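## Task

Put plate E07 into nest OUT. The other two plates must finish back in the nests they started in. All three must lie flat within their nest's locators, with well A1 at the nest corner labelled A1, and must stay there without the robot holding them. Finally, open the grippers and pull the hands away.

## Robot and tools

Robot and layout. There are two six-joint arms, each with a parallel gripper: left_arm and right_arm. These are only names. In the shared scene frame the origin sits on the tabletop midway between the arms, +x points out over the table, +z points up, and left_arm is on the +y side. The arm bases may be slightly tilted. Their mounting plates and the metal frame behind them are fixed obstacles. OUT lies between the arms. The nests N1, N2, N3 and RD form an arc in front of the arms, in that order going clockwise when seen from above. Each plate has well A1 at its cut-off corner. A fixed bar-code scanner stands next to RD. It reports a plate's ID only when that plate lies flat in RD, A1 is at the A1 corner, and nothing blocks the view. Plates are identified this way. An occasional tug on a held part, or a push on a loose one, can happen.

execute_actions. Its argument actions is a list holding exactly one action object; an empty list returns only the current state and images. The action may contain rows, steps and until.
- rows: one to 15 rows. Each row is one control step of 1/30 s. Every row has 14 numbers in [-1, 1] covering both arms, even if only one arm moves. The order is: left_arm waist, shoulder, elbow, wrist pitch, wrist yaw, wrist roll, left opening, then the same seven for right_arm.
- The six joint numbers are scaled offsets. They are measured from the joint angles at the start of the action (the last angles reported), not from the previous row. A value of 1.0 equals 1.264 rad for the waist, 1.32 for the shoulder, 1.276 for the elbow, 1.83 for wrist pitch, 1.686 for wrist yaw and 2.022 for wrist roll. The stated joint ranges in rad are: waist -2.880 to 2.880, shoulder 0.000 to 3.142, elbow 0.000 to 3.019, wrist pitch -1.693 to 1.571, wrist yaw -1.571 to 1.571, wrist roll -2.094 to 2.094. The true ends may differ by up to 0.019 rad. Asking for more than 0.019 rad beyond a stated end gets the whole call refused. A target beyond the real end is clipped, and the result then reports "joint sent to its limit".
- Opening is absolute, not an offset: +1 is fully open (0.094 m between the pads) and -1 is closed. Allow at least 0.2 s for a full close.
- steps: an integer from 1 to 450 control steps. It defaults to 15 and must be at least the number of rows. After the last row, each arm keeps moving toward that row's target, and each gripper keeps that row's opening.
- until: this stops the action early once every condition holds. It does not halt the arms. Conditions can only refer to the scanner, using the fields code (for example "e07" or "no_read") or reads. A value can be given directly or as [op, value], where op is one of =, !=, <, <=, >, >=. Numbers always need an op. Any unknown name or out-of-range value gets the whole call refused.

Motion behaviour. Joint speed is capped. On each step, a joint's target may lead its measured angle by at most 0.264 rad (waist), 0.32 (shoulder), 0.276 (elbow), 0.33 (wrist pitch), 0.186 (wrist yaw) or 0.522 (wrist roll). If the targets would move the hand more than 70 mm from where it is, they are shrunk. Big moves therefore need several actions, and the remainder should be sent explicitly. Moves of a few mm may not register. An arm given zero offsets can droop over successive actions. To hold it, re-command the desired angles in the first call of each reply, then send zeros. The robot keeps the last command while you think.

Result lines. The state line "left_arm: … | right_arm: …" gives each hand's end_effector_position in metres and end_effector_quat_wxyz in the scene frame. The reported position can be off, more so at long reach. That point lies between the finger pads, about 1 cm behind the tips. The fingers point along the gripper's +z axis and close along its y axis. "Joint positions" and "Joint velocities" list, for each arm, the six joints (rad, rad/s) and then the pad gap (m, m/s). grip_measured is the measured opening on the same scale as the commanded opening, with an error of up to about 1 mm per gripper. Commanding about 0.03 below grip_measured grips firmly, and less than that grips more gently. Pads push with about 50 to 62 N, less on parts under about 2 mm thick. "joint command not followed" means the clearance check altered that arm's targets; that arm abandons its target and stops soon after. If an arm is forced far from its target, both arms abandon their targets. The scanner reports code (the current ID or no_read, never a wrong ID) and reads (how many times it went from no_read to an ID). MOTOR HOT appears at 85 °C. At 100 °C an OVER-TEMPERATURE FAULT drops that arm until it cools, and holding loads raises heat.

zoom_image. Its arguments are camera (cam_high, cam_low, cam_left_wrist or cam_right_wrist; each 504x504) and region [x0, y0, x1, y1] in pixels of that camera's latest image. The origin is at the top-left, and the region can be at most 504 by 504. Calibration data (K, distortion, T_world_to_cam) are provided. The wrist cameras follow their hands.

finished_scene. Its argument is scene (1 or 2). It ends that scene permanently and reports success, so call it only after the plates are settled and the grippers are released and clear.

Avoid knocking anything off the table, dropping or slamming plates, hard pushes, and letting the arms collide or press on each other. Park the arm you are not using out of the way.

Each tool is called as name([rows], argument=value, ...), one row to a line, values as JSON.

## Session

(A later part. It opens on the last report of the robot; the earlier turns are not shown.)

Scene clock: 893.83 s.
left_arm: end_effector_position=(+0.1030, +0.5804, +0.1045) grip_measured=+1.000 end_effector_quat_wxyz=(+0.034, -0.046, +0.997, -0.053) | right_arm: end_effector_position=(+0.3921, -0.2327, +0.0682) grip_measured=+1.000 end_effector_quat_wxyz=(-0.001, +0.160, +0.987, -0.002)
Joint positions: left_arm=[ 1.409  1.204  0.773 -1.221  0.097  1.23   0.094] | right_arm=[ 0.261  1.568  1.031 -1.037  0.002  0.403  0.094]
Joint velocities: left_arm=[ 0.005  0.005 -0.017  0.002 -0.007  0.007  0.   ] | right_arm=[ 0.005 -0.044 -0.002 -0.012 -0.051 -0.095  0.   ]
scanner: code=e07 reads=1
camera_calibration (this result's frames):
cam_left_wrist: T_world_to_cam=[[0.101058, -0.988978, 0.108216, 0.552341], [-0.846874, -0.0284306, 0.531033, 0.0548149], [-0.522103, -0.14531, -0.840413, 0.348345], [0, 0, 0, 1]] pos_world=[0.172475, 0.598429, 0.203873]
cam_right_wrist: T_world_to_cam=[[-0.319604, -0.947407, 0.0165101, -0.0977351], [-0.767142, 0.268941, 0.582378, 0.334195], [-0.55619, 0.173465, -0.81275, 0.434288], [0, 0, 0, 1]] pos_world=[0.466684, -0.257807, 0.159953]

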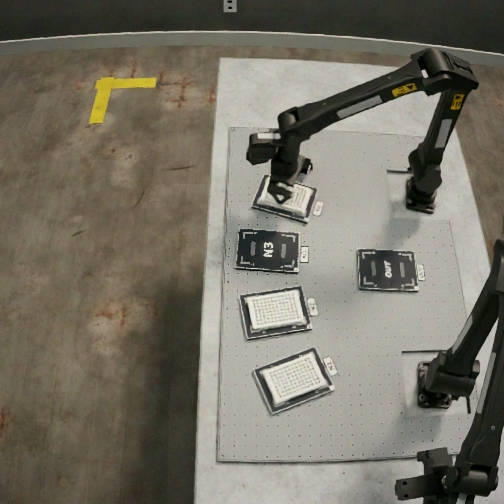

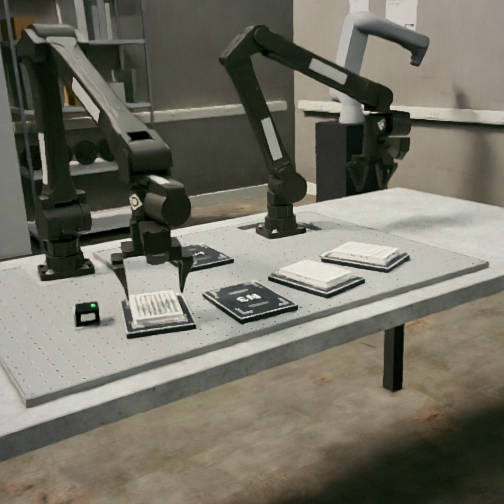

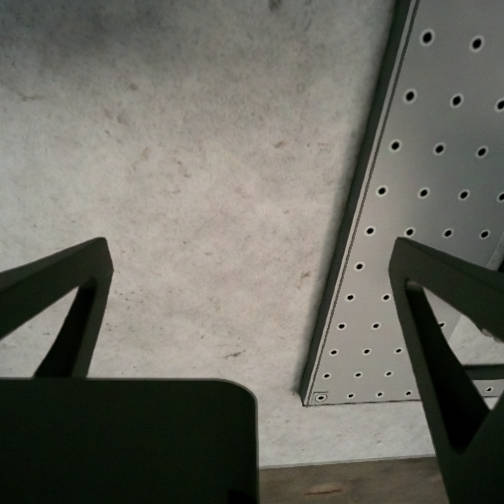

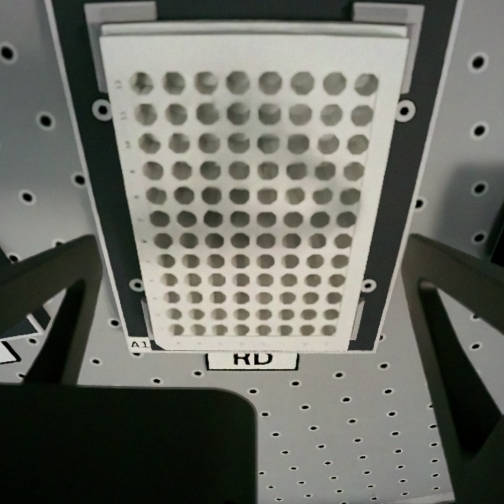

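execute_actions([
  {"rows": [[0,0,0,0,0,0,1, 0,0.012,0,0.004,0,0,1],[0,0,0,0,0,0,1, 0,0.017,-0.003,0.009,0,0,1],[0,0,0,0,0,0,1, 0,0.021,-0.007,0.014,0,0,1],[0,0,0,0,0,0,1, 0,0.025,-0.011,0.019,0,0,1],[0,0,0,0,0,0,1, 0,0.029,-0.015,0.024,0,0,1],[0,0,0,0,0,0,1, 0,0.033,-0.019,0.029,0,0,1],[0,0,0,0,0,0,1, 0,0.037,-0.023,0.034,0,0,1],[0,0,0,0,0,0,1, 0,0.041,-0.027,0.039,0,0,1],[0,0,0,0,0,0,1, 0,0.044,-0.030,0.044,0,0,1],[0,0,0,0,0,0,1, 0,0.047,-0.033,0.048,0,0,1],[0,0,0,0,0,0,1, 0,0.049,-0.034,0.050,0,0,1]], "steps": 20},
])

Scene clock: 907.77 s.
left_arm: end_effector_position=(+0.1030, +0.5804, +0.1045) grip_measured=+1.000 end_effector_quat_wxyz=(+0.034, -0.046, +0.997, -0.053) | right_arm: end_effector_position=(+0.3906, -0.2327, +0.0374) grip_measured=+1.000 end_effector_quat_wxyz=(-0.004, +0.160, +0.987, -0.002)
Joint positions: left_arm=[ 1.409  1.204  0.773 -1.221  0.097  1.23   0.094] | right_arm=[ 0.261  1.615  0.992 -0.957  0.002  0.403  0.094]
Joint velocities: left_arm=[-0.005  0.005 -0.002 -0.007 -0.139 -0.022  0.   ] | right_arm=[-0.005 -0.015 -0.017 -0.002  0.037 -0.022  0.   ]
scanner: code=no_read reads=1
camera_calibration (this result's frames):
cam_left_wrist: T_world_to_cam=[[0.101058, -0.988978, 0.108216, 0.552341], [-0.846874, -0.0284306, 0.531033, 0.0548149], [-0.522103, -0.14531, -0.840413, 0.348345], [0, 0, 0, 1]] pos_world=[0.172475, 0.598429, 0.203873]
cam_right_wrist: T_world_to_cam=[[-0.319877, -0.947289, 0.0179302, -0.0976127], [-0.763891, 0.269051, 0.586586, 0.349612], [-0.560491, 0.173939, -0.809689, 0.410064], [0, 0, 0, 1]] pos_world=[0.465678, -0.257857, 0.128697]

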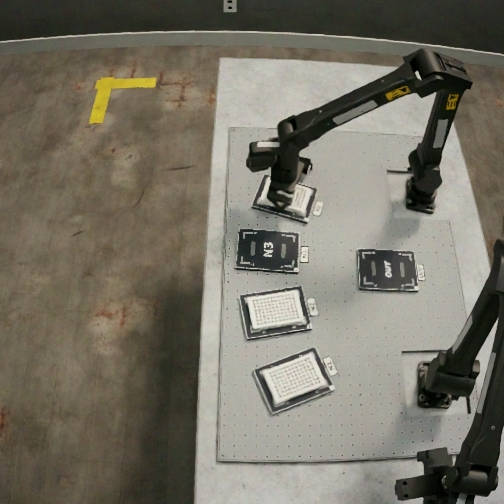

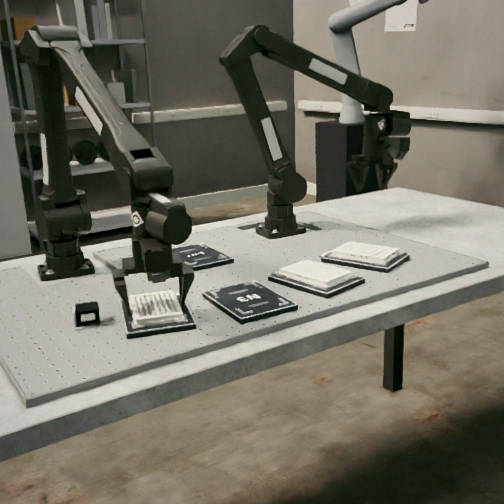

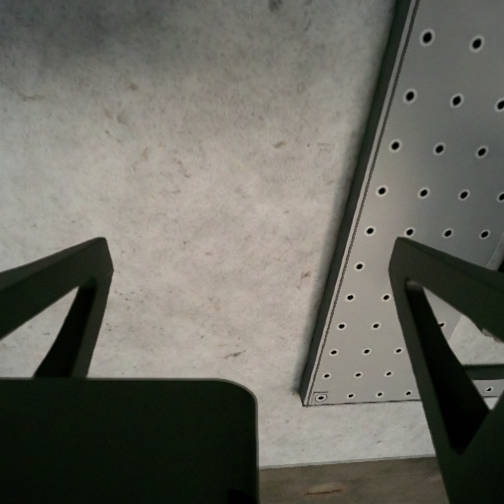

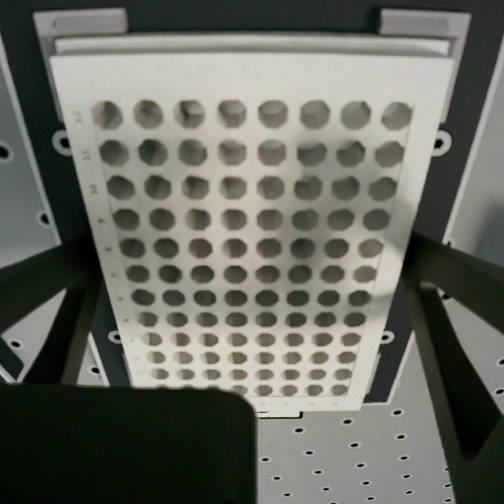

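execute_actions([
  {"rows": [[0,0,0,0,0,0,1, 0,0,0,0,0,0,1],[0,0,0,0,0,0,1, 0,-0.002,0,0,0,0,1],[0,0,0,0,0,0,1, 0,-0.003,0,0,0,0,0.95],[0,0,0,0,0,0,1, 0,-0.003,0,0,0,0,0.91],[0,0,0,0,0,0,1, 0,-0.003,0,0,0,0,0.88],[0,0,0,0,0,0,1, 0,-0.003,0,0,0,0,0.85],[0,0,0,0,0,0,1, 0,-0.003,0,0,0,0,0.82],[0,0,0,0,0,0,1, 0,-0.003,0,0,0,0,0.80],[0,0,0,0,0,0,1, 0,-0.003,0,0,0,0,0.78],[0,0,0,0,0,0,1, 0,-0.003,0,0,0,0,0.76],[0,0,0,0,0,0,1, 0,-0.003,0,0,0,0,0.745]], "steps": 16},
])

Scene clock: 919.27 s.
left_arm: end_effector_position=(+0.1030, +0.5804, +0.1045) grip_measured=+1.000 end_effector_quat_wxyz=(+0.034, -0.046, +0.997, -0.053) | right_arm: end_effector_position=(+0.3906, -0.2327, +0.0374) grip_measured=+0.783 end_effector_quat_wxyz=(-0.004, +0.160, +0.987, -0.002)
Joint positions: left_arm=[ 1.409  1.204  0.773 -1.221  0.097  1.23   0.094] | right_arm=[ 0.261  1.615  0.992 -0.957  0.002  0.403  0.084]
Joint velocities: left_arm=[-0.005 -0.015 -0.012  0.002  0.051  0.007  0.   ] | right_arm=[-0.005 -0.015  0.007 -0.002 -0.022 -0.066 -0.001]
scanner: code=no_read reads=1
camera_calibration (this result's frames):
cam_left_wrist: T_world_to_cam=[[0.101058, -0.988978, 0.108216, 0.552341], [-0.846874, -0.0284306, 0.531033, 0.0548149], [-0.522103, -0.14531, -0.840413, 0.348345], [0, 0, 0, 1]] pos_world=[0.172475, 0.598429, 0.203873]
cam_right_wrist: T_world_to_cam=[[-0.319877, -0.947289, 0.0179302, -0.0976127], [-0.763891, 0.269051, 0.586586, 0.349612], [-0.560491, 0.173939, -0.809689, 0.410064], [0, 0, 0, 1]] pos_world=[0.465678, -0.257857, 0.128697]

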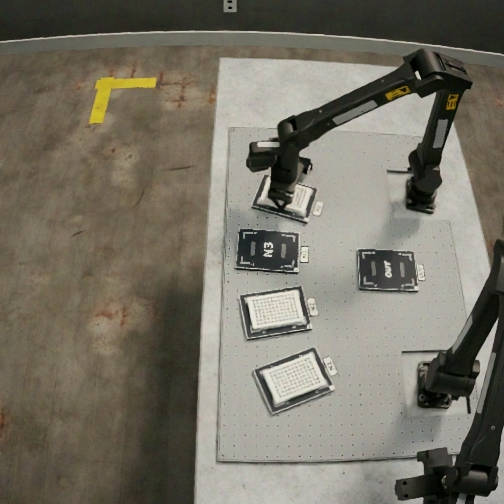

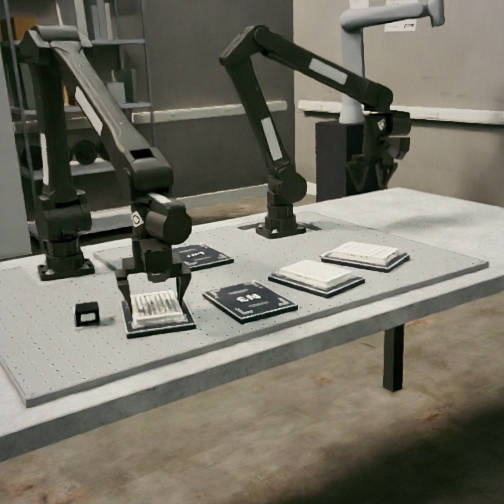

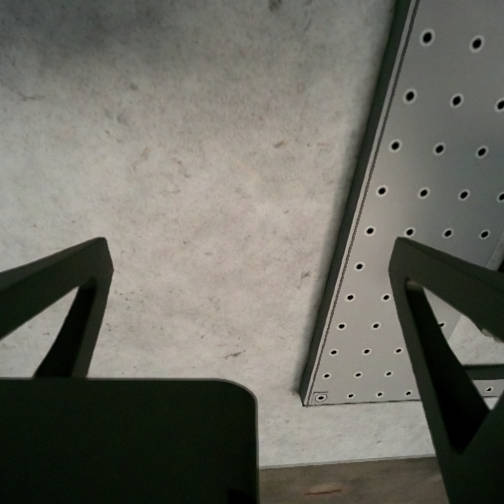

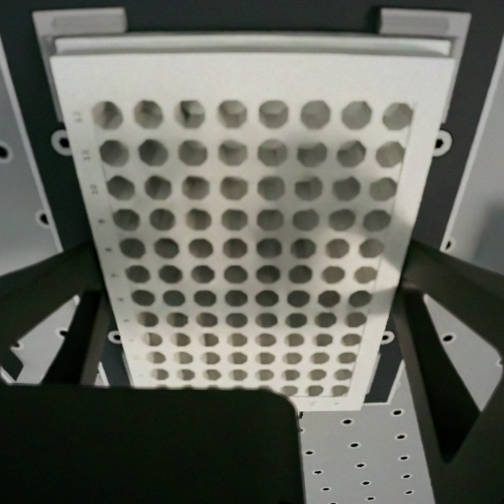

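zoom_image(camera="cam_high", region=[340, 230, 440, 310])

zoom_image(camera="cam_high", region=[220, 210, 340, 290])

zoom_image(camera="cam_high", region=[220, 270, 360, 430])

Region (340, 230, 440, 310) of cam_high's 504x504 image, scaled by 5.040, with more detail than that image has; it fills the top 403 rows of this view, and the rest is white.

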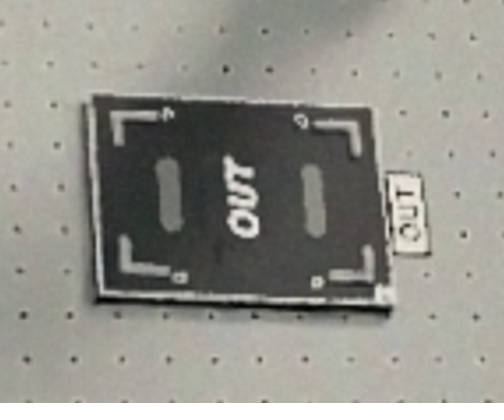

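Region (220, 210, 340, 290) of cam_high's 504x504 image, scaled by 4.200, with more detail than that image has.

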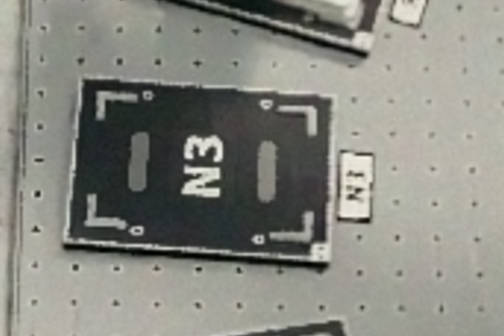

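Region (220, 270, 360, 430) of cam_high's 504x504 image, scaled by 3.150, with more detail than that image has; it fills the left 441 columns of this view, and the rest is white.

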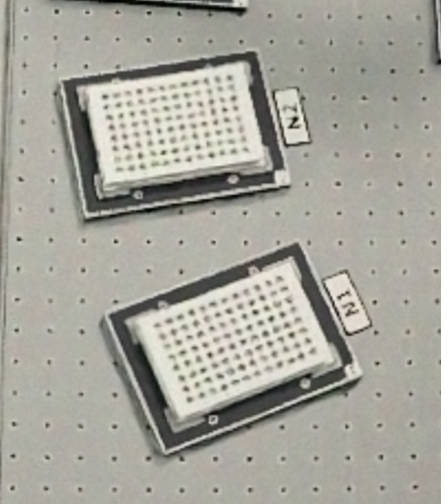

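execute_actions([
  {"rows": [[0,0,0,0,0,0,1, 0,-0.003,0.020,-0.004,0,0,0.745],[0,0,0,0,0,0,1, 0,-0.004,0.028,-0.007,0,0,0.745],[0,0,0,0,0,0,1, 0,-0.006,0.030,-0.010,0,0,0.745],[0,0,0,0,0,0,1, 0,-0.008,0.032,-0.013,0,0,0.745],[0,0,0,0,0,0,1, 0,-0.011,0.035,-0.016,0,0,0.745],[0,0,0,0,0,0,1, 0,-0.014,0.037,-0.020,0,0,0.745],[0,0,0,0,0,0,1, 0,-0.017,0.040,-0.025,0,0,0.745],[0,0,0,0,0,0,1, 0,-0.021,0.043,-0.029,0,0,0.745],[0,0,0,0,0,0,1, 0,-0.025,0.046,-0.035,0,0,0.745],[0,0,0,0,0,0,1, 0,-0.030,0.050,-0.041,0,0,0.745],[0,0,0,0,0,0,1, 0,-0.035,0.054,-0.047,0,0,0.745],[0,0,0,0,0,0,1, 0,-0.040,0.058,-0.053,0,0,0.745],[0,0,0,0,0,0,1, 0,-0.043,0.061,-0.058,0,0,0.745],[0,0,0,0,0,0,1, 0,-0.046,0.063,-0.061,0,0,0.745]], "steps": 20},
])

Scene clock: 995.57 s.
left_arm: end_effector_position=(+0.1030, +0.5804, +0.1045) grip_measured=+1.000 end_effector_quat_wxyz=(+0.034, -0.046, +0.997, -0.053) | right_arm: end_effector_position=(+0.3915, -0.2326, +0.0763) grip_measured=+0.783 end_effector_quat_wxyz=(+0.000, +0.160, +0.987, -0.001)
Joint positions: left_arm=[ 1.409  1.204  0.773 -1.221  0.097  1.23   0.094] | right_arm=[ 0.261  1.553  1.038 -1.056  0.002  0.403  0.084]
Joint velocities: left_arm=[-0.015 -0.005 -0.007 -0.002  0.007 -0.037  0.   ] | right_arm=[ 0.005 -0.005  0.017 -0.002 -0.007  0.007 -0.   ]
scanner: code=no_read reads=1
camera_calibration (this result's frames):
cam_left_wrist: T_world_to_cam=[[0.101058, -0.988978, 0.108216, 0.552341], [-0.846874, -0.0284306, 0.531033, 0.0548149], [-0.522103, -0.14531, -0.840413, 0.348345], [0, 0, 0, 1]] pos_world=[0.172475, 0.598429, 0.203873]
cam_right_wrist: T_world_to_cam=[[-0.320013, -0.947301, 0.0145993, -0.0976476], [-0.768771, 0.268647, 0.580362, 0.329722], [-0.553699, 0.1745, -0.814228, 0.439916], [0, 0, 0, 1]] pos_world=[0.465813, -0.257846, 0.168259]

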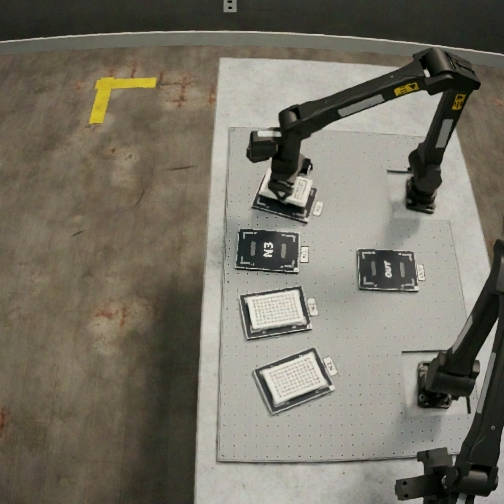

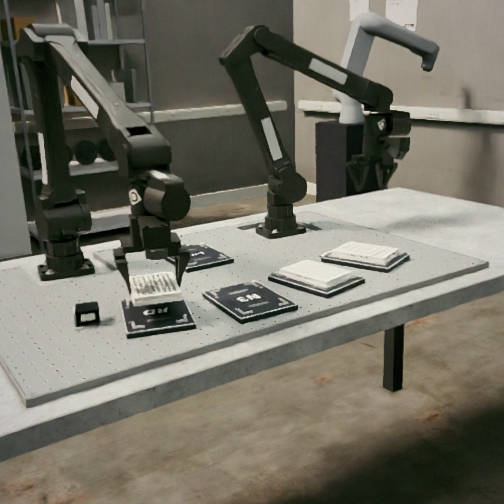

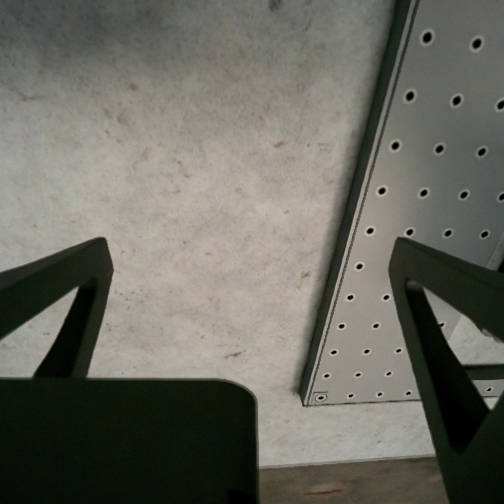

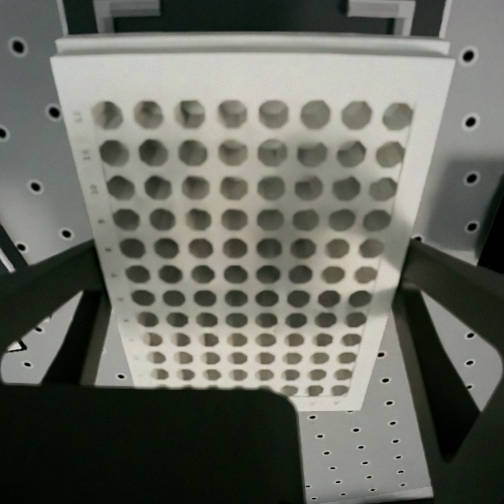

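execute_actions([
  {"rows": [[0,0,0,0,0,0,1, 0.0039,-0.001,-0.0013,0.0002,0,0.0017,0.745],[0,0,0,0,0,0,1, 0.0117,-0.0031,-0.004,0.0006,0,0.0052,0.745],[0,0,0,0,0,0,1, 0.0234,-0.0062,-0.008,0.0012,0,0.0104,0.745],[0,0,0,0,0,0,1, 0.039,-0.0103,-0.0134,0.0019,0,0.0174,0.745],[0,0,0,0,0,0,1, 0.0586,-0.0154,-0.020,0.0029,0,0.026,0.745],[0,0,0,0,0,0,1, 0.082,-0.0216,-0.028,0.0041,0,0.0365,0.745],[0,0,0,0,0,0,1, 0.1093,-0.0288,-0.0374,0.0054,0,0.0486,0.745],[0,0,0,0,0,0,1, 0.1406,-0.037,-0.0481,0.007,0,0.0625,0.745],[0,0,0,0,0,0,1, 0.1757,-0.0463,-0.0601,0.0087,0,0.0781,0.745],[0,0,0,0,0,0,1, 0.2147,-0.0566,-0.0734,0.0107,0,0.0955,0.745],[0,0,0,0,0,0,1, 0.2577,-0.0679,-0.0881,0.0128,0,0.1146,0.745],[0,0,0,0,0,0,1, 0.3046,-0.0802,-0.1041,0.0151,0,0.1354,0.745],[0,0,0,0,0,0,1, 0.3592,-0.0946,-0.1228,0.0178,0,0.1597,0.745],[0,0,0,0,0,0,1, 0.4295,-0.1131,-0.1469,0.0213,0,0.191,0.745],[0,0,0,0,0,0,1, 0.7809,-0.2057,-0.267,0.0388,0,0.3472,0.745]], "steps": 55},
])

Scene clock: 1022.10 s.
left_arm: end_effector_position=(+0.1030, +0.5804, +0.1045) grip_measured=+1.000 end_effector_quat_wxyz=(+0.034, -0.046, +0.997, -0.053) | right_arm: end_effector_position=(+0.1193, -0.0038, +0.0582) grip_measured=+0.783 end_effector_quat_wxyz=(-0.002, +0.010, +1.000, -0.002)
Joint positions: left_arm=[ 1.409  1.204  0.773 -1.221  0.097  1.23   0.094] | right_arm=[ 1.254  1.283  0.705 -0.997 -0.002  1.096  0.084]
Joint velocities: left_arm=[ 0.005 -0.005 -0.007  0.007  0.022 -0.007  0.   ] | right_arm=[ 0.015  0.005 -0.007  0.012  0.022 -0.037 -0.   ]
scanner: code=no_read reads=1
camera_calibration (this result's frames):
cam_left_wrist: T_world_to_cam=[[0.101058, -0.988978, 0.108216, 0.552341], [-0.846874, -0.0284306, 0.531033, 0.0548149], [-0.522103, -0.14531, -0.840413, 0.348345], [0, 0, 0, 1]] pos_world=[0.172475, 0.598429, 0.203873]
cam_right_wrist: T_world_to_cam=[[-0.0254957, -0.99954, 0.0164328, -0.00317605], [-0.811378, 0.030293, 0.583737, 0.0735423], [-0.583966, 0.00154956, -0.811777, 0.237304], [0, 0, 0, 1]] pos_world=[0.198167, -0.00577012, 0.149761]

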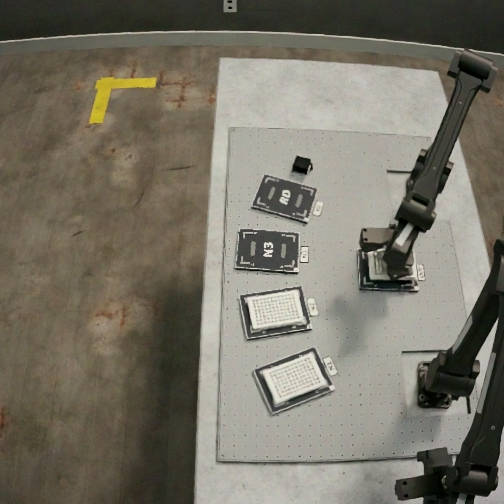

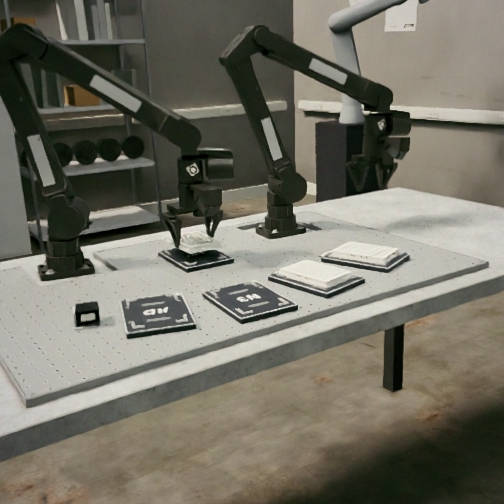

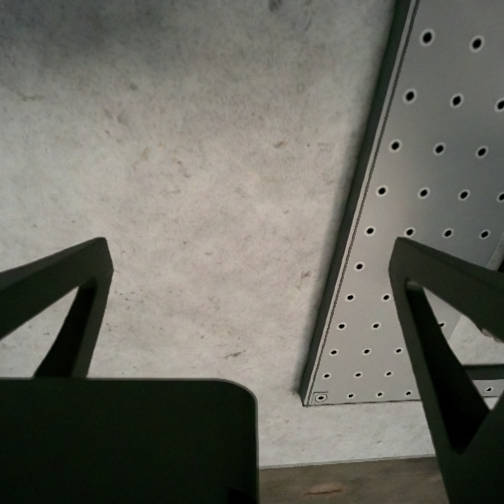

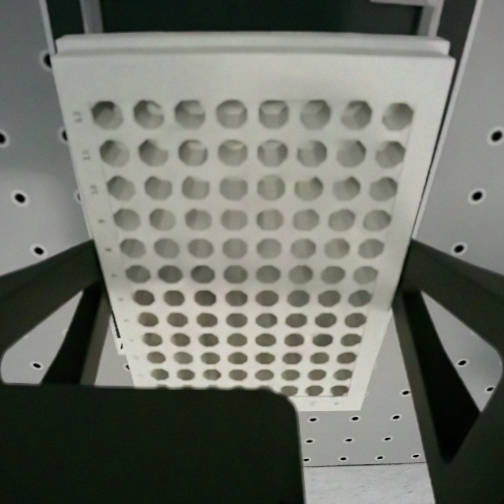

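zoom_image(camera="cam_right_wrist", region=[0, 0, 504, 120])

zoom_image(camera="cam_low", region=[130, 200, 270, 290])

Region (0, 0, 504, 120) of cam_right_wrist's 504x504 image, scaled by 1.000; it fills the top 120 rows of this view, and the rest is white.

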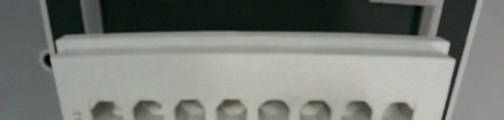

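Region (130, 200, 270, 290) of cam_low's 504x504 image, scaled by 3.600, with more detail than that image has; it fills the top 324 rows of this view, and the rest is white.

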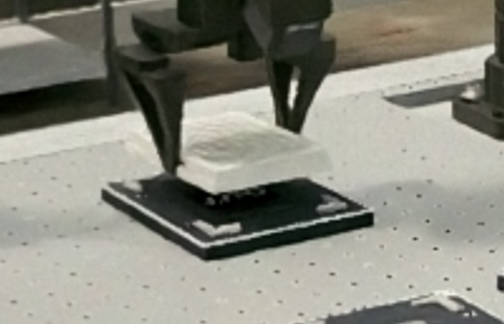

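execute_actions([
  {"rows": [[0,0,0,0,0,0,1, -0.004,0.010,-0.003,0.006,0,0,0.745],[0,0,0,0,0,0,1, -0.008,0.015,-0.005,0.009,0,0,0.745],[0,0,0,0,0,0,1, -0.011,0.018,-0.007,0.012,0,0,0.745],[0,0,0,0,0,0,1, -0.014,0.021,-0.009,0.015,0,0,0.745],[0,0,0,0,0,0,1, -0.016,0.023,-0.011,0.017,0,0,0.745],[0,0,0,0,0,0,1, -0.018,0.025,-0.013,0.020,0,0,0.745],[0,0,0,0,0,0,1, -0.019,0.027,-0.0144,0.0216,0,0,0.745]], "steps": 16},
])

Scene clock: 1054.33 s.
left_arm: end_effector_position=(+0.1030, +0.5804, +0.1045) grip_measured=+1.000 end_effector_quat_wxyz=(+0.034, -0.046, +0.997, -0.053) | right_arm: end_effector_position=(+0.1222, -0.0063, +0.0484) grip_measured=+0.783 end_effector_quat_wxyz=(-0.003, +0.017, +1.000, -0.004)
Joint positions: left_arm=[ 1.409  1.204  0.773 -1.221  0.097  1.23   0.094] | right_arm=[ 1.241  1.304  0.692 -0.969 -0.002  1.096  0.084]
Joint velocities: left_arm=[-0.005 -0.005 -0.007  0.002  0.022 -0.007  0.   ] | right_arm=[-0.005 -0.005 -0.002  0.012  0.037 -0.066 -0.001]
scanner: code=no_read reads=1
camera_calibration (this result's frames):
cam_left_wrist: T_world_to_cam=[[0.101058, -0.988978, 0.108216, 0.552341], [-0.846874, -0.0284306, 0.531033, 0.0548149], [-0.522103, -0.14531, -0.840413, 0.348345], [0, 0, 0, 1]] pos_world=[0.172475, 0.598429, 0.203873]
cam_right_wrist: T_world_to_cam=[[-0.0380194, -0.999038, 0.0218739, -0.0041808], [-0.809196, 0.0436234, 0.585917, 0.081412], [-0.586308, 0.00457592, -0.810076, 0.231255], [0, 0, 0, 1]] pos_world=[0.201306, -0.00878645, 0.139725]

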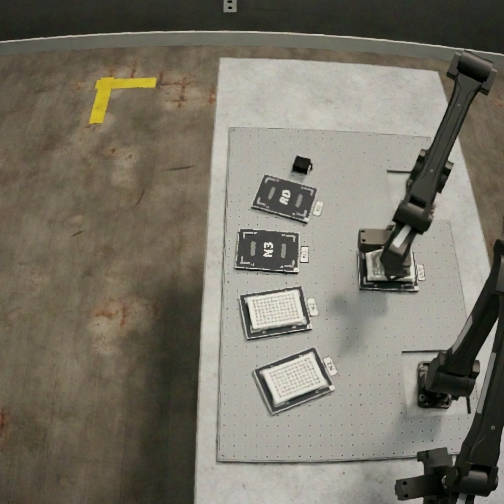

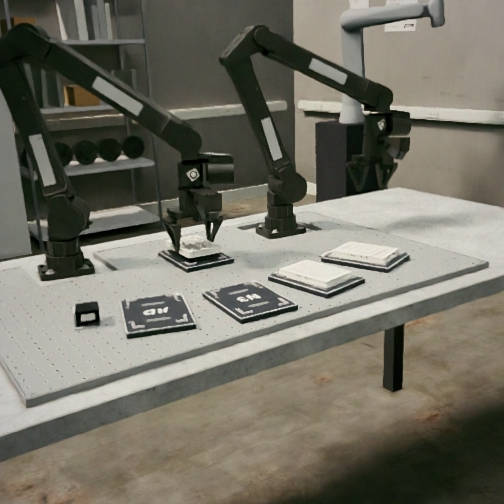

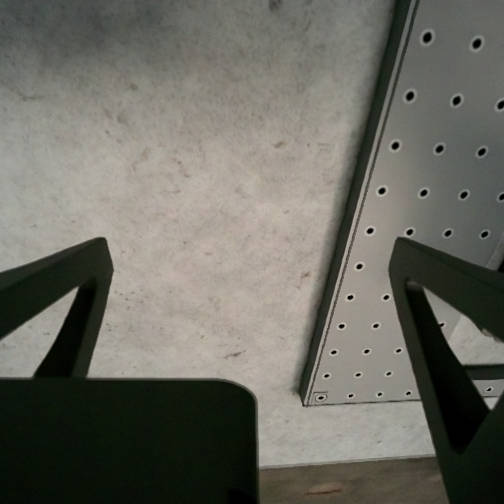

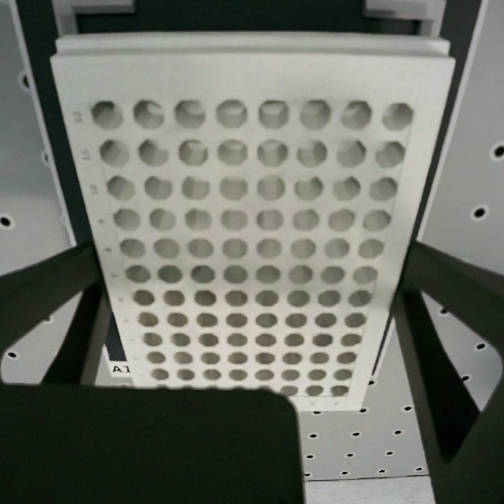

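zoom_image(camera="cam_right_wrist", region=[0, 0, 504, 100])

zoom_image(camera="cam_right_wrist", region=[30, 0, 170, 60])

zoom_image(camera="cam_right_wrist", region=[340, 0, 480, 60])

Region (0, 0, 504, 100) of cam_right_wrist's 504x504 image, scaled by 1.000; it fills the top 100 rows of this view, and the rest is white.

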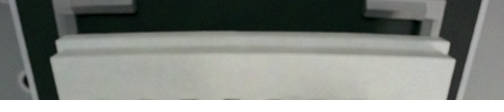

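Region (30, 0, 170, 60) of cam_right_wrist's 504x504 image, scaled by 3.600, with more detail than that image has; it fills the top 216 rows of this view, and the rest is white.

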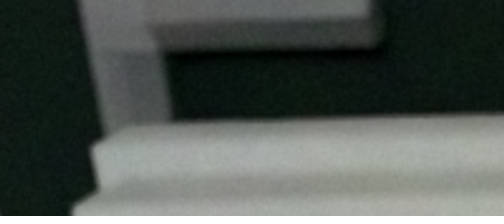

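Region (340, 0, 480, 60) of cam_right_wrist's 504x504 image, scaled by 3.600, with more detail than that image has; it fills the top 216 rows of this view, and the rest is white.

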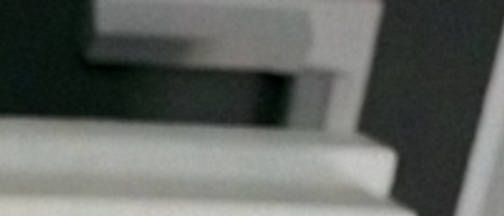

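zoom_image(camera="cam_right_wrist", region=[0, 0, 140, 260])

zoom_image(camera="cam_right_wrist", region=[364, 0, 504, 260])

Region (0, 0, 140, 260) of cam_right_wrist's 504x504 image, scaled by 1.938, with more detail than that image has; it fills the left 271 columns of this view, and the rest is white.

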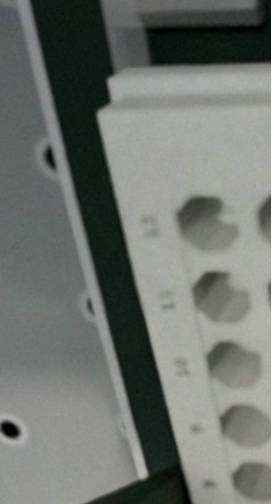

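Region (364, 0, 504, 260) of cam_right_wrist's 504x504 image, scaled by 1.938, with more detail than that image has; it fills the left 271 columns of this view, and the rest is white.

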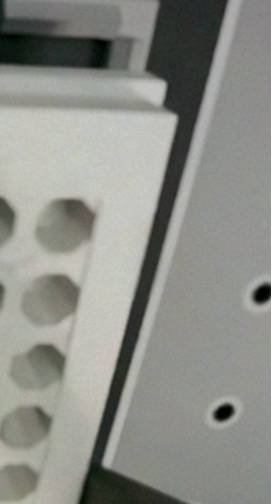

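execute_actions([
  {"rows": [[0,0,0,0,0,0,1, -0.008,0.009,-0.004,0.007,0,0.005,0.745],[0,0,0,0,0,0,1, -0.010,0.009,-0.004,0.009,0,0.007,0.745],[0,0,0,0,0,0,1, -0.0115,0.009,-0.004,0.0115,0,0.009,0.745]], "steps": 10},
])

Scene clock: 1172.00 s.
left_arm: end_effector_position=(+0.1030, +0.5804, +0.1045) grip_measured=+1.000 end_effector_quat_wxyz=(+0.034, -0.046, +0.997, -0.053) | right_arm: end_effector_position=(+0.1237, -0.0047, +0.0483) grip_measured=+0.783 end_effector_quat_wxyz=(-0.001, +0.021, +1.000, -0.001)
Joint positions: left_arm=[ 1.409  1.204  0.773 -1.221  0.097  1.23   0.094] | right_arm=[ 1.24   1.304  0.692 -0.961 -0.002  1.103  0.084]
Joint velocities: left_arm=[ 0.015 -0.005  0.002 -0.002  0.022 -0.007  0.   ] | right_arm=[-0.015  0.005 -0.007 -0.017 -0.051 -0.022  0.001]
scanner: code=no_read reads=1
camera_calibration (this result's frames):
cam_left_wrist: T_world_to_cam=[[0.101058, -0.988978, 0.108216, 0.552341], [-0.846874, -0.0284306, 0.531033, 0.0548149], [-0.522103, -0.14531, -0.840413, 0.348345], [0, 0, 0, 1]] pos_world=[0.172475, 0.598429, 0.203873]
cam_right_wrist: T_world_to_cam=[[-0.0468612, -0.998802, 0.0140701, -0.000992841], [-0.811319, 0.0462744, 0.582769, 0.082948], [-0.582722, 0.015894, -0.812516, 0.231811], [0, 0, 0, 1]] pos_world=[0.202332, -0.00851443, 0.140025]

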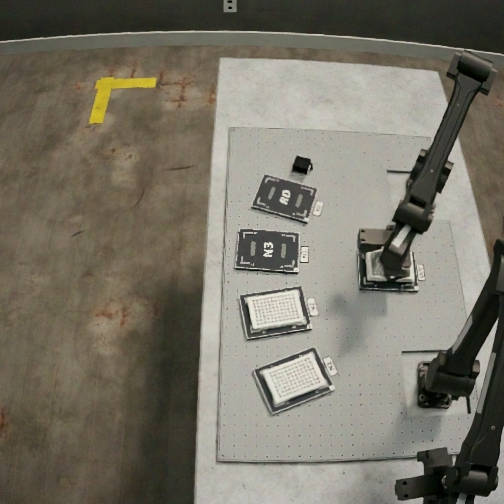

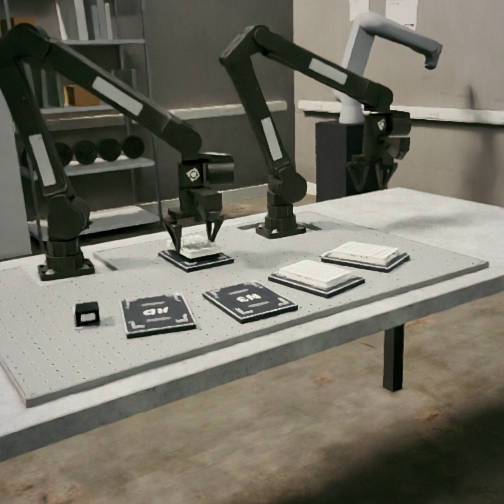

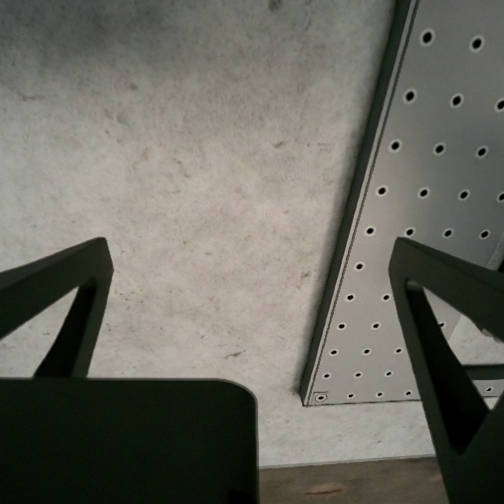

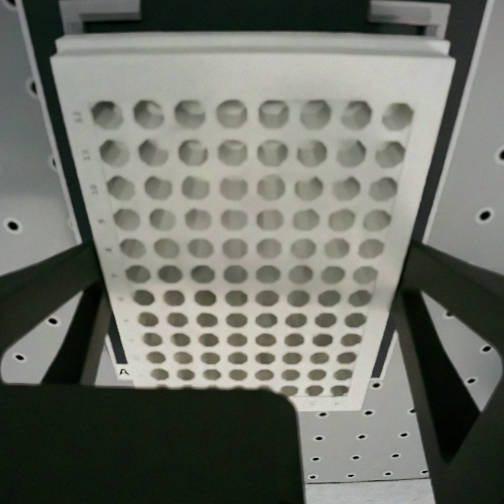

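zoom_image(camera="cam_right_wrist", region=[30, 0, 170, 60])

zoom_image(camera="cam_right_wrist", region=[340, 0, 480, 60])

Region (30, 0, 170, 60) of cam_right_wrist's 504x504 image, scaled by 3.600, with more detail than that image has; it fills the top 216 rows of this view, and the rest is white.

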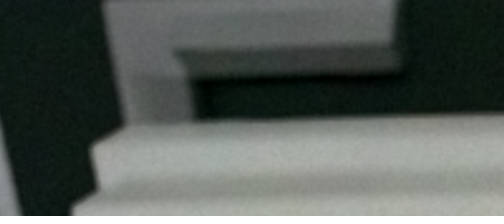

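Region (340, 0, 480, 60) of cam_right_wrist's 504x504 image, scaled by 3.600, with more detail than that image has; it fills the top 216 rows of this view, and the rest is white.

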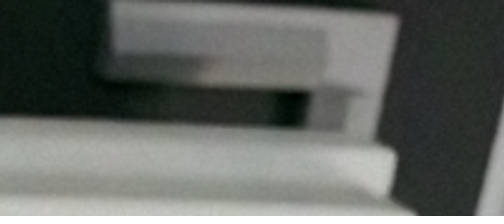

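execute_actions([
  {"rows": [[0,0,0,0,0,0,1, -0.010,0.011,-0.004,0.008,0,0.003,0.745],[0,0,0,0,0,0,1, -0.011,0.013,-0.005,0.010,0,0.003,0.745],[0,0,0,0,0,0,1, -0.012,0.015,-0.007,0.012,0,0.003,0.745],[0,0,0,0,0,0,1, -0.013,0.017,-0.008,0.014,0,0.003,0.745],[0,0,0,0,0,0,1, -0.013,0.018,-0.009,0.016,0,0.003,0.745]], "steps": 11},
])

Scene clock: 1212.10 s.
left_arm: end_effector_position=(+0.1030, +0.5804, +0.1045) grip_measured=+1.000 end_effector_quat_wxyz=(+0.034, -0.046, +0.997, -0.053) | right_arm: end_effector_position=(+0.1254, -0.0037, +0.0455) grip_measured=+0.783 end_effector_quat_wxyz=(+0.000, +0.023, +1.000, +0.003)
Joint positions: left_arm=[ 1.409  1.204  0.773 -1.221  0.097  1.23   0.094] | right_arm=[ 1.236  1.309  0.688 -0.944 -0.002  1.105  0.084]
Joint velocities: left_arm=[-0.005 -0.015  0.002  0.007  0.081  0.051  0.   ] | right_arm=[-0.005  0.005 -0.012  0.002  0.007  0.022 -0.   ]
scanner: code=no_read reads=1
camera_calibration (this result's frames):
cam_left_wrist: T_world_to_cam=[[0.101058, -0.988978, 0.108216, 0.552341], [-0.846874, -0.0284306, 0.531033, 0.0548149], [-0.522103, -0.14531, -0.840413, 0.348345], [0, 0, 0, 1]] pos_world=[0.172475, 0.598429, 0.203873]
cam_right_wrist: T_world_to_cam=[[-0.0518524, -0.998626, 0.00758294, 0.0010453], [-0.813149, 0.0466273, 0.580185, 0.0862906], [-0.579742, 0.0239179, -0.814449, 0.230285], [0, 0, 0, 1]] pos_world=[0.203727, -0.00848758, 0.137483]

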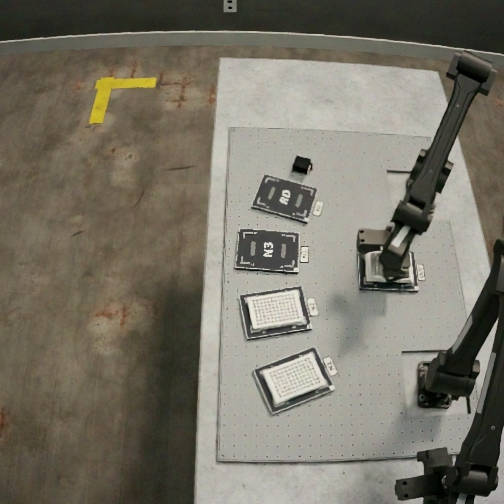

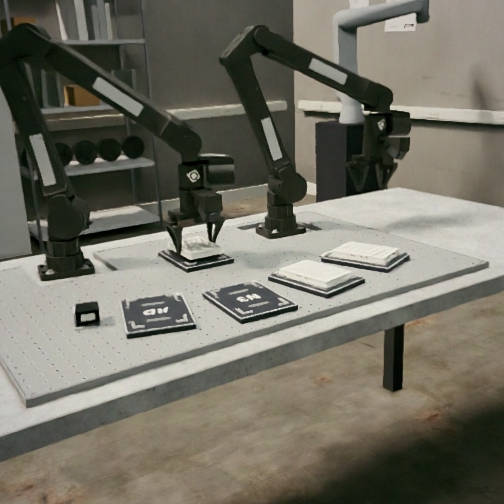

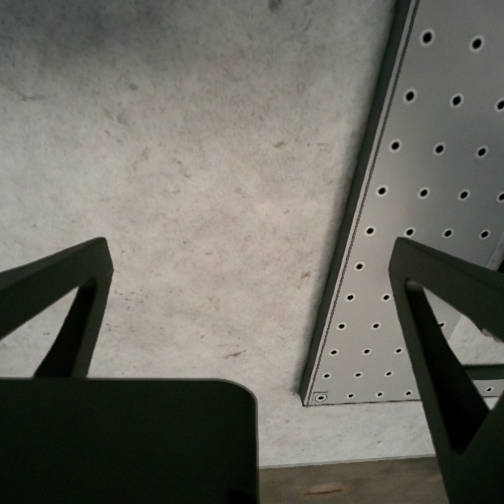

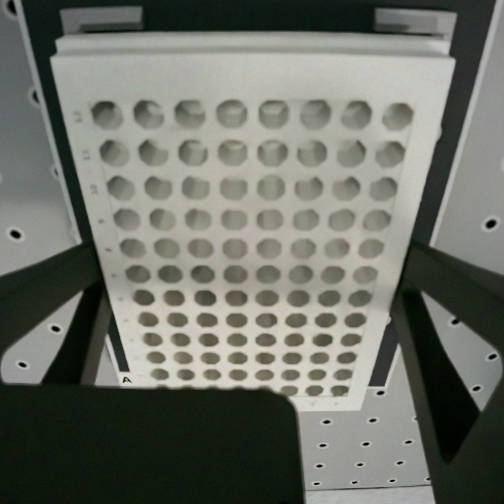

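zoom_image(camera="cam_right_wrist", region=[30, 0, 170, 60])

zoom_image(camera="cam_right_wrist", region=[340, 0, 480, 60])

Region (30, 0, 170, 60) of cam_right_wrist's 504x504 image, scaled by 3.600, with more detail than that image has; it fills the top 216 rows of this view, and the rest is white.

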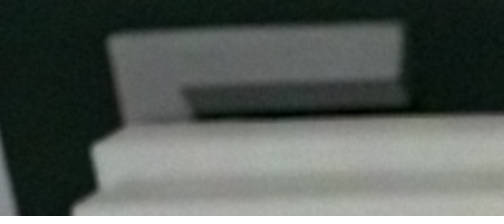

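Region (340, 0, 480, 60) of cam_right_wrist's 504x504 image, scaled by 3.600, with more detail than that image has; it fills the top 216 rows of this view, and the rest is white.

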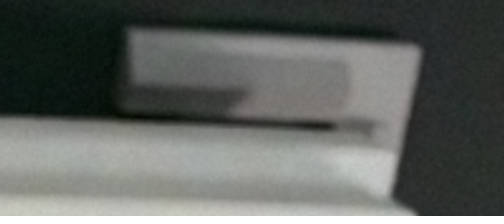

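execute_actions([
  {"rows": [[0,0,0,0,0,0,1, -0.008,0.011,-0.004,-0.003,0,0,0.745],[0,0,0,0,0,0,1, -0.008,0.011,-0.004,-0.006,0,0,0.745],[0,0,0,0,0,0,1, -0.008,0.011,-0.004,-0.008,0,0,0.745],[0,0,0,0,0,0,1, -0.008,0.011,-0.004,-0.010,0,0,0.745]], "steps": 9},
])

Scene clock: 1249.73 s.
left_arm: end_effector_position=(+0.1030, +0.5804, +0.1045) grip_measured=+1.000 end_effector_quat_wxyz=(+0.034, -0.046, +0.997, -0.053) | right_arm: end_effector_position=(+0.1245, -0.0053, +0.0453) grip_measured=+0.783 end_effector_quat_wxyz=(-0.001, +0.023, +1.000, -0.001)
Joint positions: left_arm=[ 1.409  1.204  0.773 -1.221  0.097  1.23   0.094] | right_arm=[ 1.236  1.31   0.687 -0.95  -0.002  1.105  0.084]
Joint velocities: left_arm=[-0.015 -0.005 -0.002 -0.012 -0.051 -0.066  0.   ] | right_arm=[-0.015 -0.005 -0.007 -0.027 -0.022  0.051 -0.   ]
scanner: code=no_read reads=1
camera_calibration (this result's frames):
cam_left_wrist: T_world_to_cam=[[0.101058, -0.988978, 0.108216, 0.552341], [-0.846874, -0.0284306, 0.531033, 0.0548149], [-0.522103, -0.14531, -0.840413, 0.348345], [0, 0, 0, 1]] pos_world=[0.172475, 0.598429, 0.203873]
cam_right_wrist: T_world_to_cam=[[-0.0518139, -0.998558, 0.0140738, -0.000868856], [-0.811081, 0.0502996, 0.582768, 0.0854191], [-0.582635, 0.0187804, -0.812517, 0.229871], [0, 0, 0, 1]] pos_world=[0.203168, -0.00948123, 0.137007]

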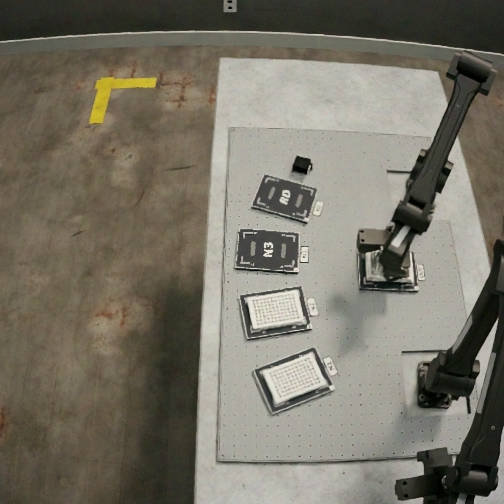

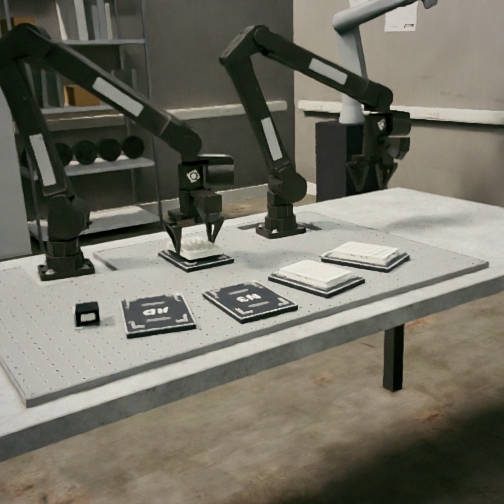

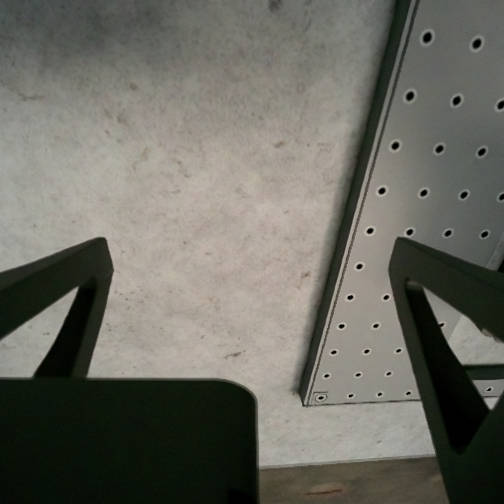

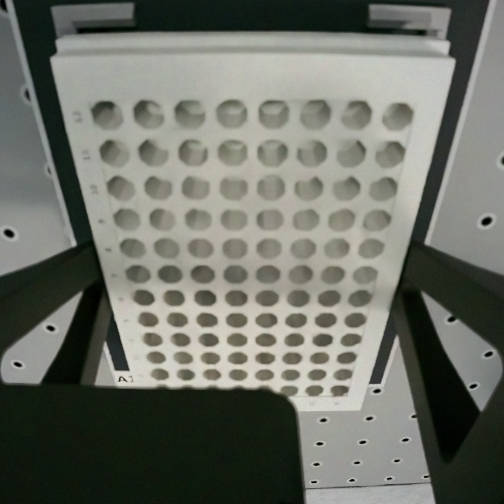

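execute_actions([
  {"rows": [[0,0,0,0,0,0,1, -0.008,0.012,-0.004,0.003,0,0,0.745],[0,0,0,0,0,0,1, -0.008,0.014,-0.005,0.007,0,0,0.745],[0,0,0,0,0,0,1, -0.008,0.016,-0.007,0.009,0,0,0.745],[0,0,0,0,0,0,1, -0.008,0.018,-0.008,0.011,0,0,0.745],[0,0,0,0,0,0,1, -0.008,0.020,-0.010,0.014,0,0,0.745],[0,0,0,0,0,0,1, -0.008,0.022,-0.012,0.017,0,0,0.745],[0,0,0,0,0,0,1, -0.008,0.024,-0.0135,0.020,0,0,0.745],[0,0,0,0,0,0,1, -0.008,0.026,-0.015,0.022,0,0,0.745]], "steps": 15},
])

Scene clock: 1259.00 s.
left_arm: end_effector_position=(+0.1030, +0.5804, +0.1045) grip_measured=+1.000 end_effector_quat_wxyz=(+0.034, -0.046, +0.997, -0.053) | right_arm: end_effector_position=(+0.1245, -0.0053, +0.0368) grip_measured=+0.783 end_effector_quat_wxyz=(-0.001, +0.023, +1.000, -0.001)
Joint positions: left_arm=[ 1.409  1.204  0.773 -1.221  0.097  1.23   0.094] | right_arm=[ 1.236  1.327  0.675 -0.921 -0.002  1.105  0.084]
Joint velocities: left_arm=[ 0.005 -0.005  0.002  0.007 -0.022  0.007  0.   ] | right_arm=[ 0.005  0.005  0.012 -0.017  0.022 -0.022 -0.   ]
scanner: code=no_read reads=1
camera_calibration (this result's frames):
cam_left_wrist: T_world_to_cam=[[0.101058, -0.988978, 0.108216, 0.552341], [-0.846874, -0.0284306, 0.531033, 0.0548149], [-0.522103, -0.14531, -0.840413, 0.348345], [0, 0, 0, 1]] pos_world=[0.172475, 0.598429, 0.203873]
cam_right_wrist: T_world_to_cam=[[-0.0518139, -0.998558, 0.0140738, -0.000829336], [-0.811081, 0.0502996, 0.582768, 0.0903549], [-0.582635, 0.0187804, -0.812517, 0.222921], [0, 0, 0, 1]] pos_world=[0.203124, -0.0095595, 0.128483]

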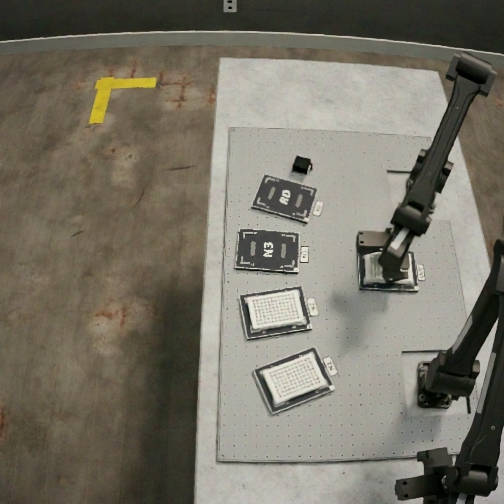

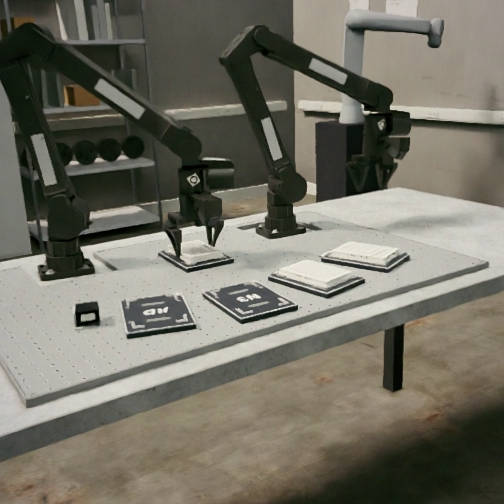

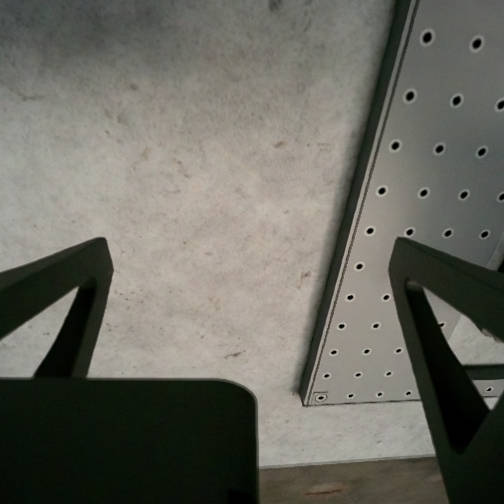

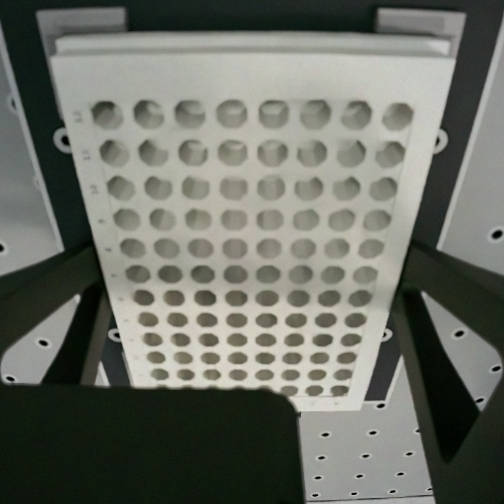

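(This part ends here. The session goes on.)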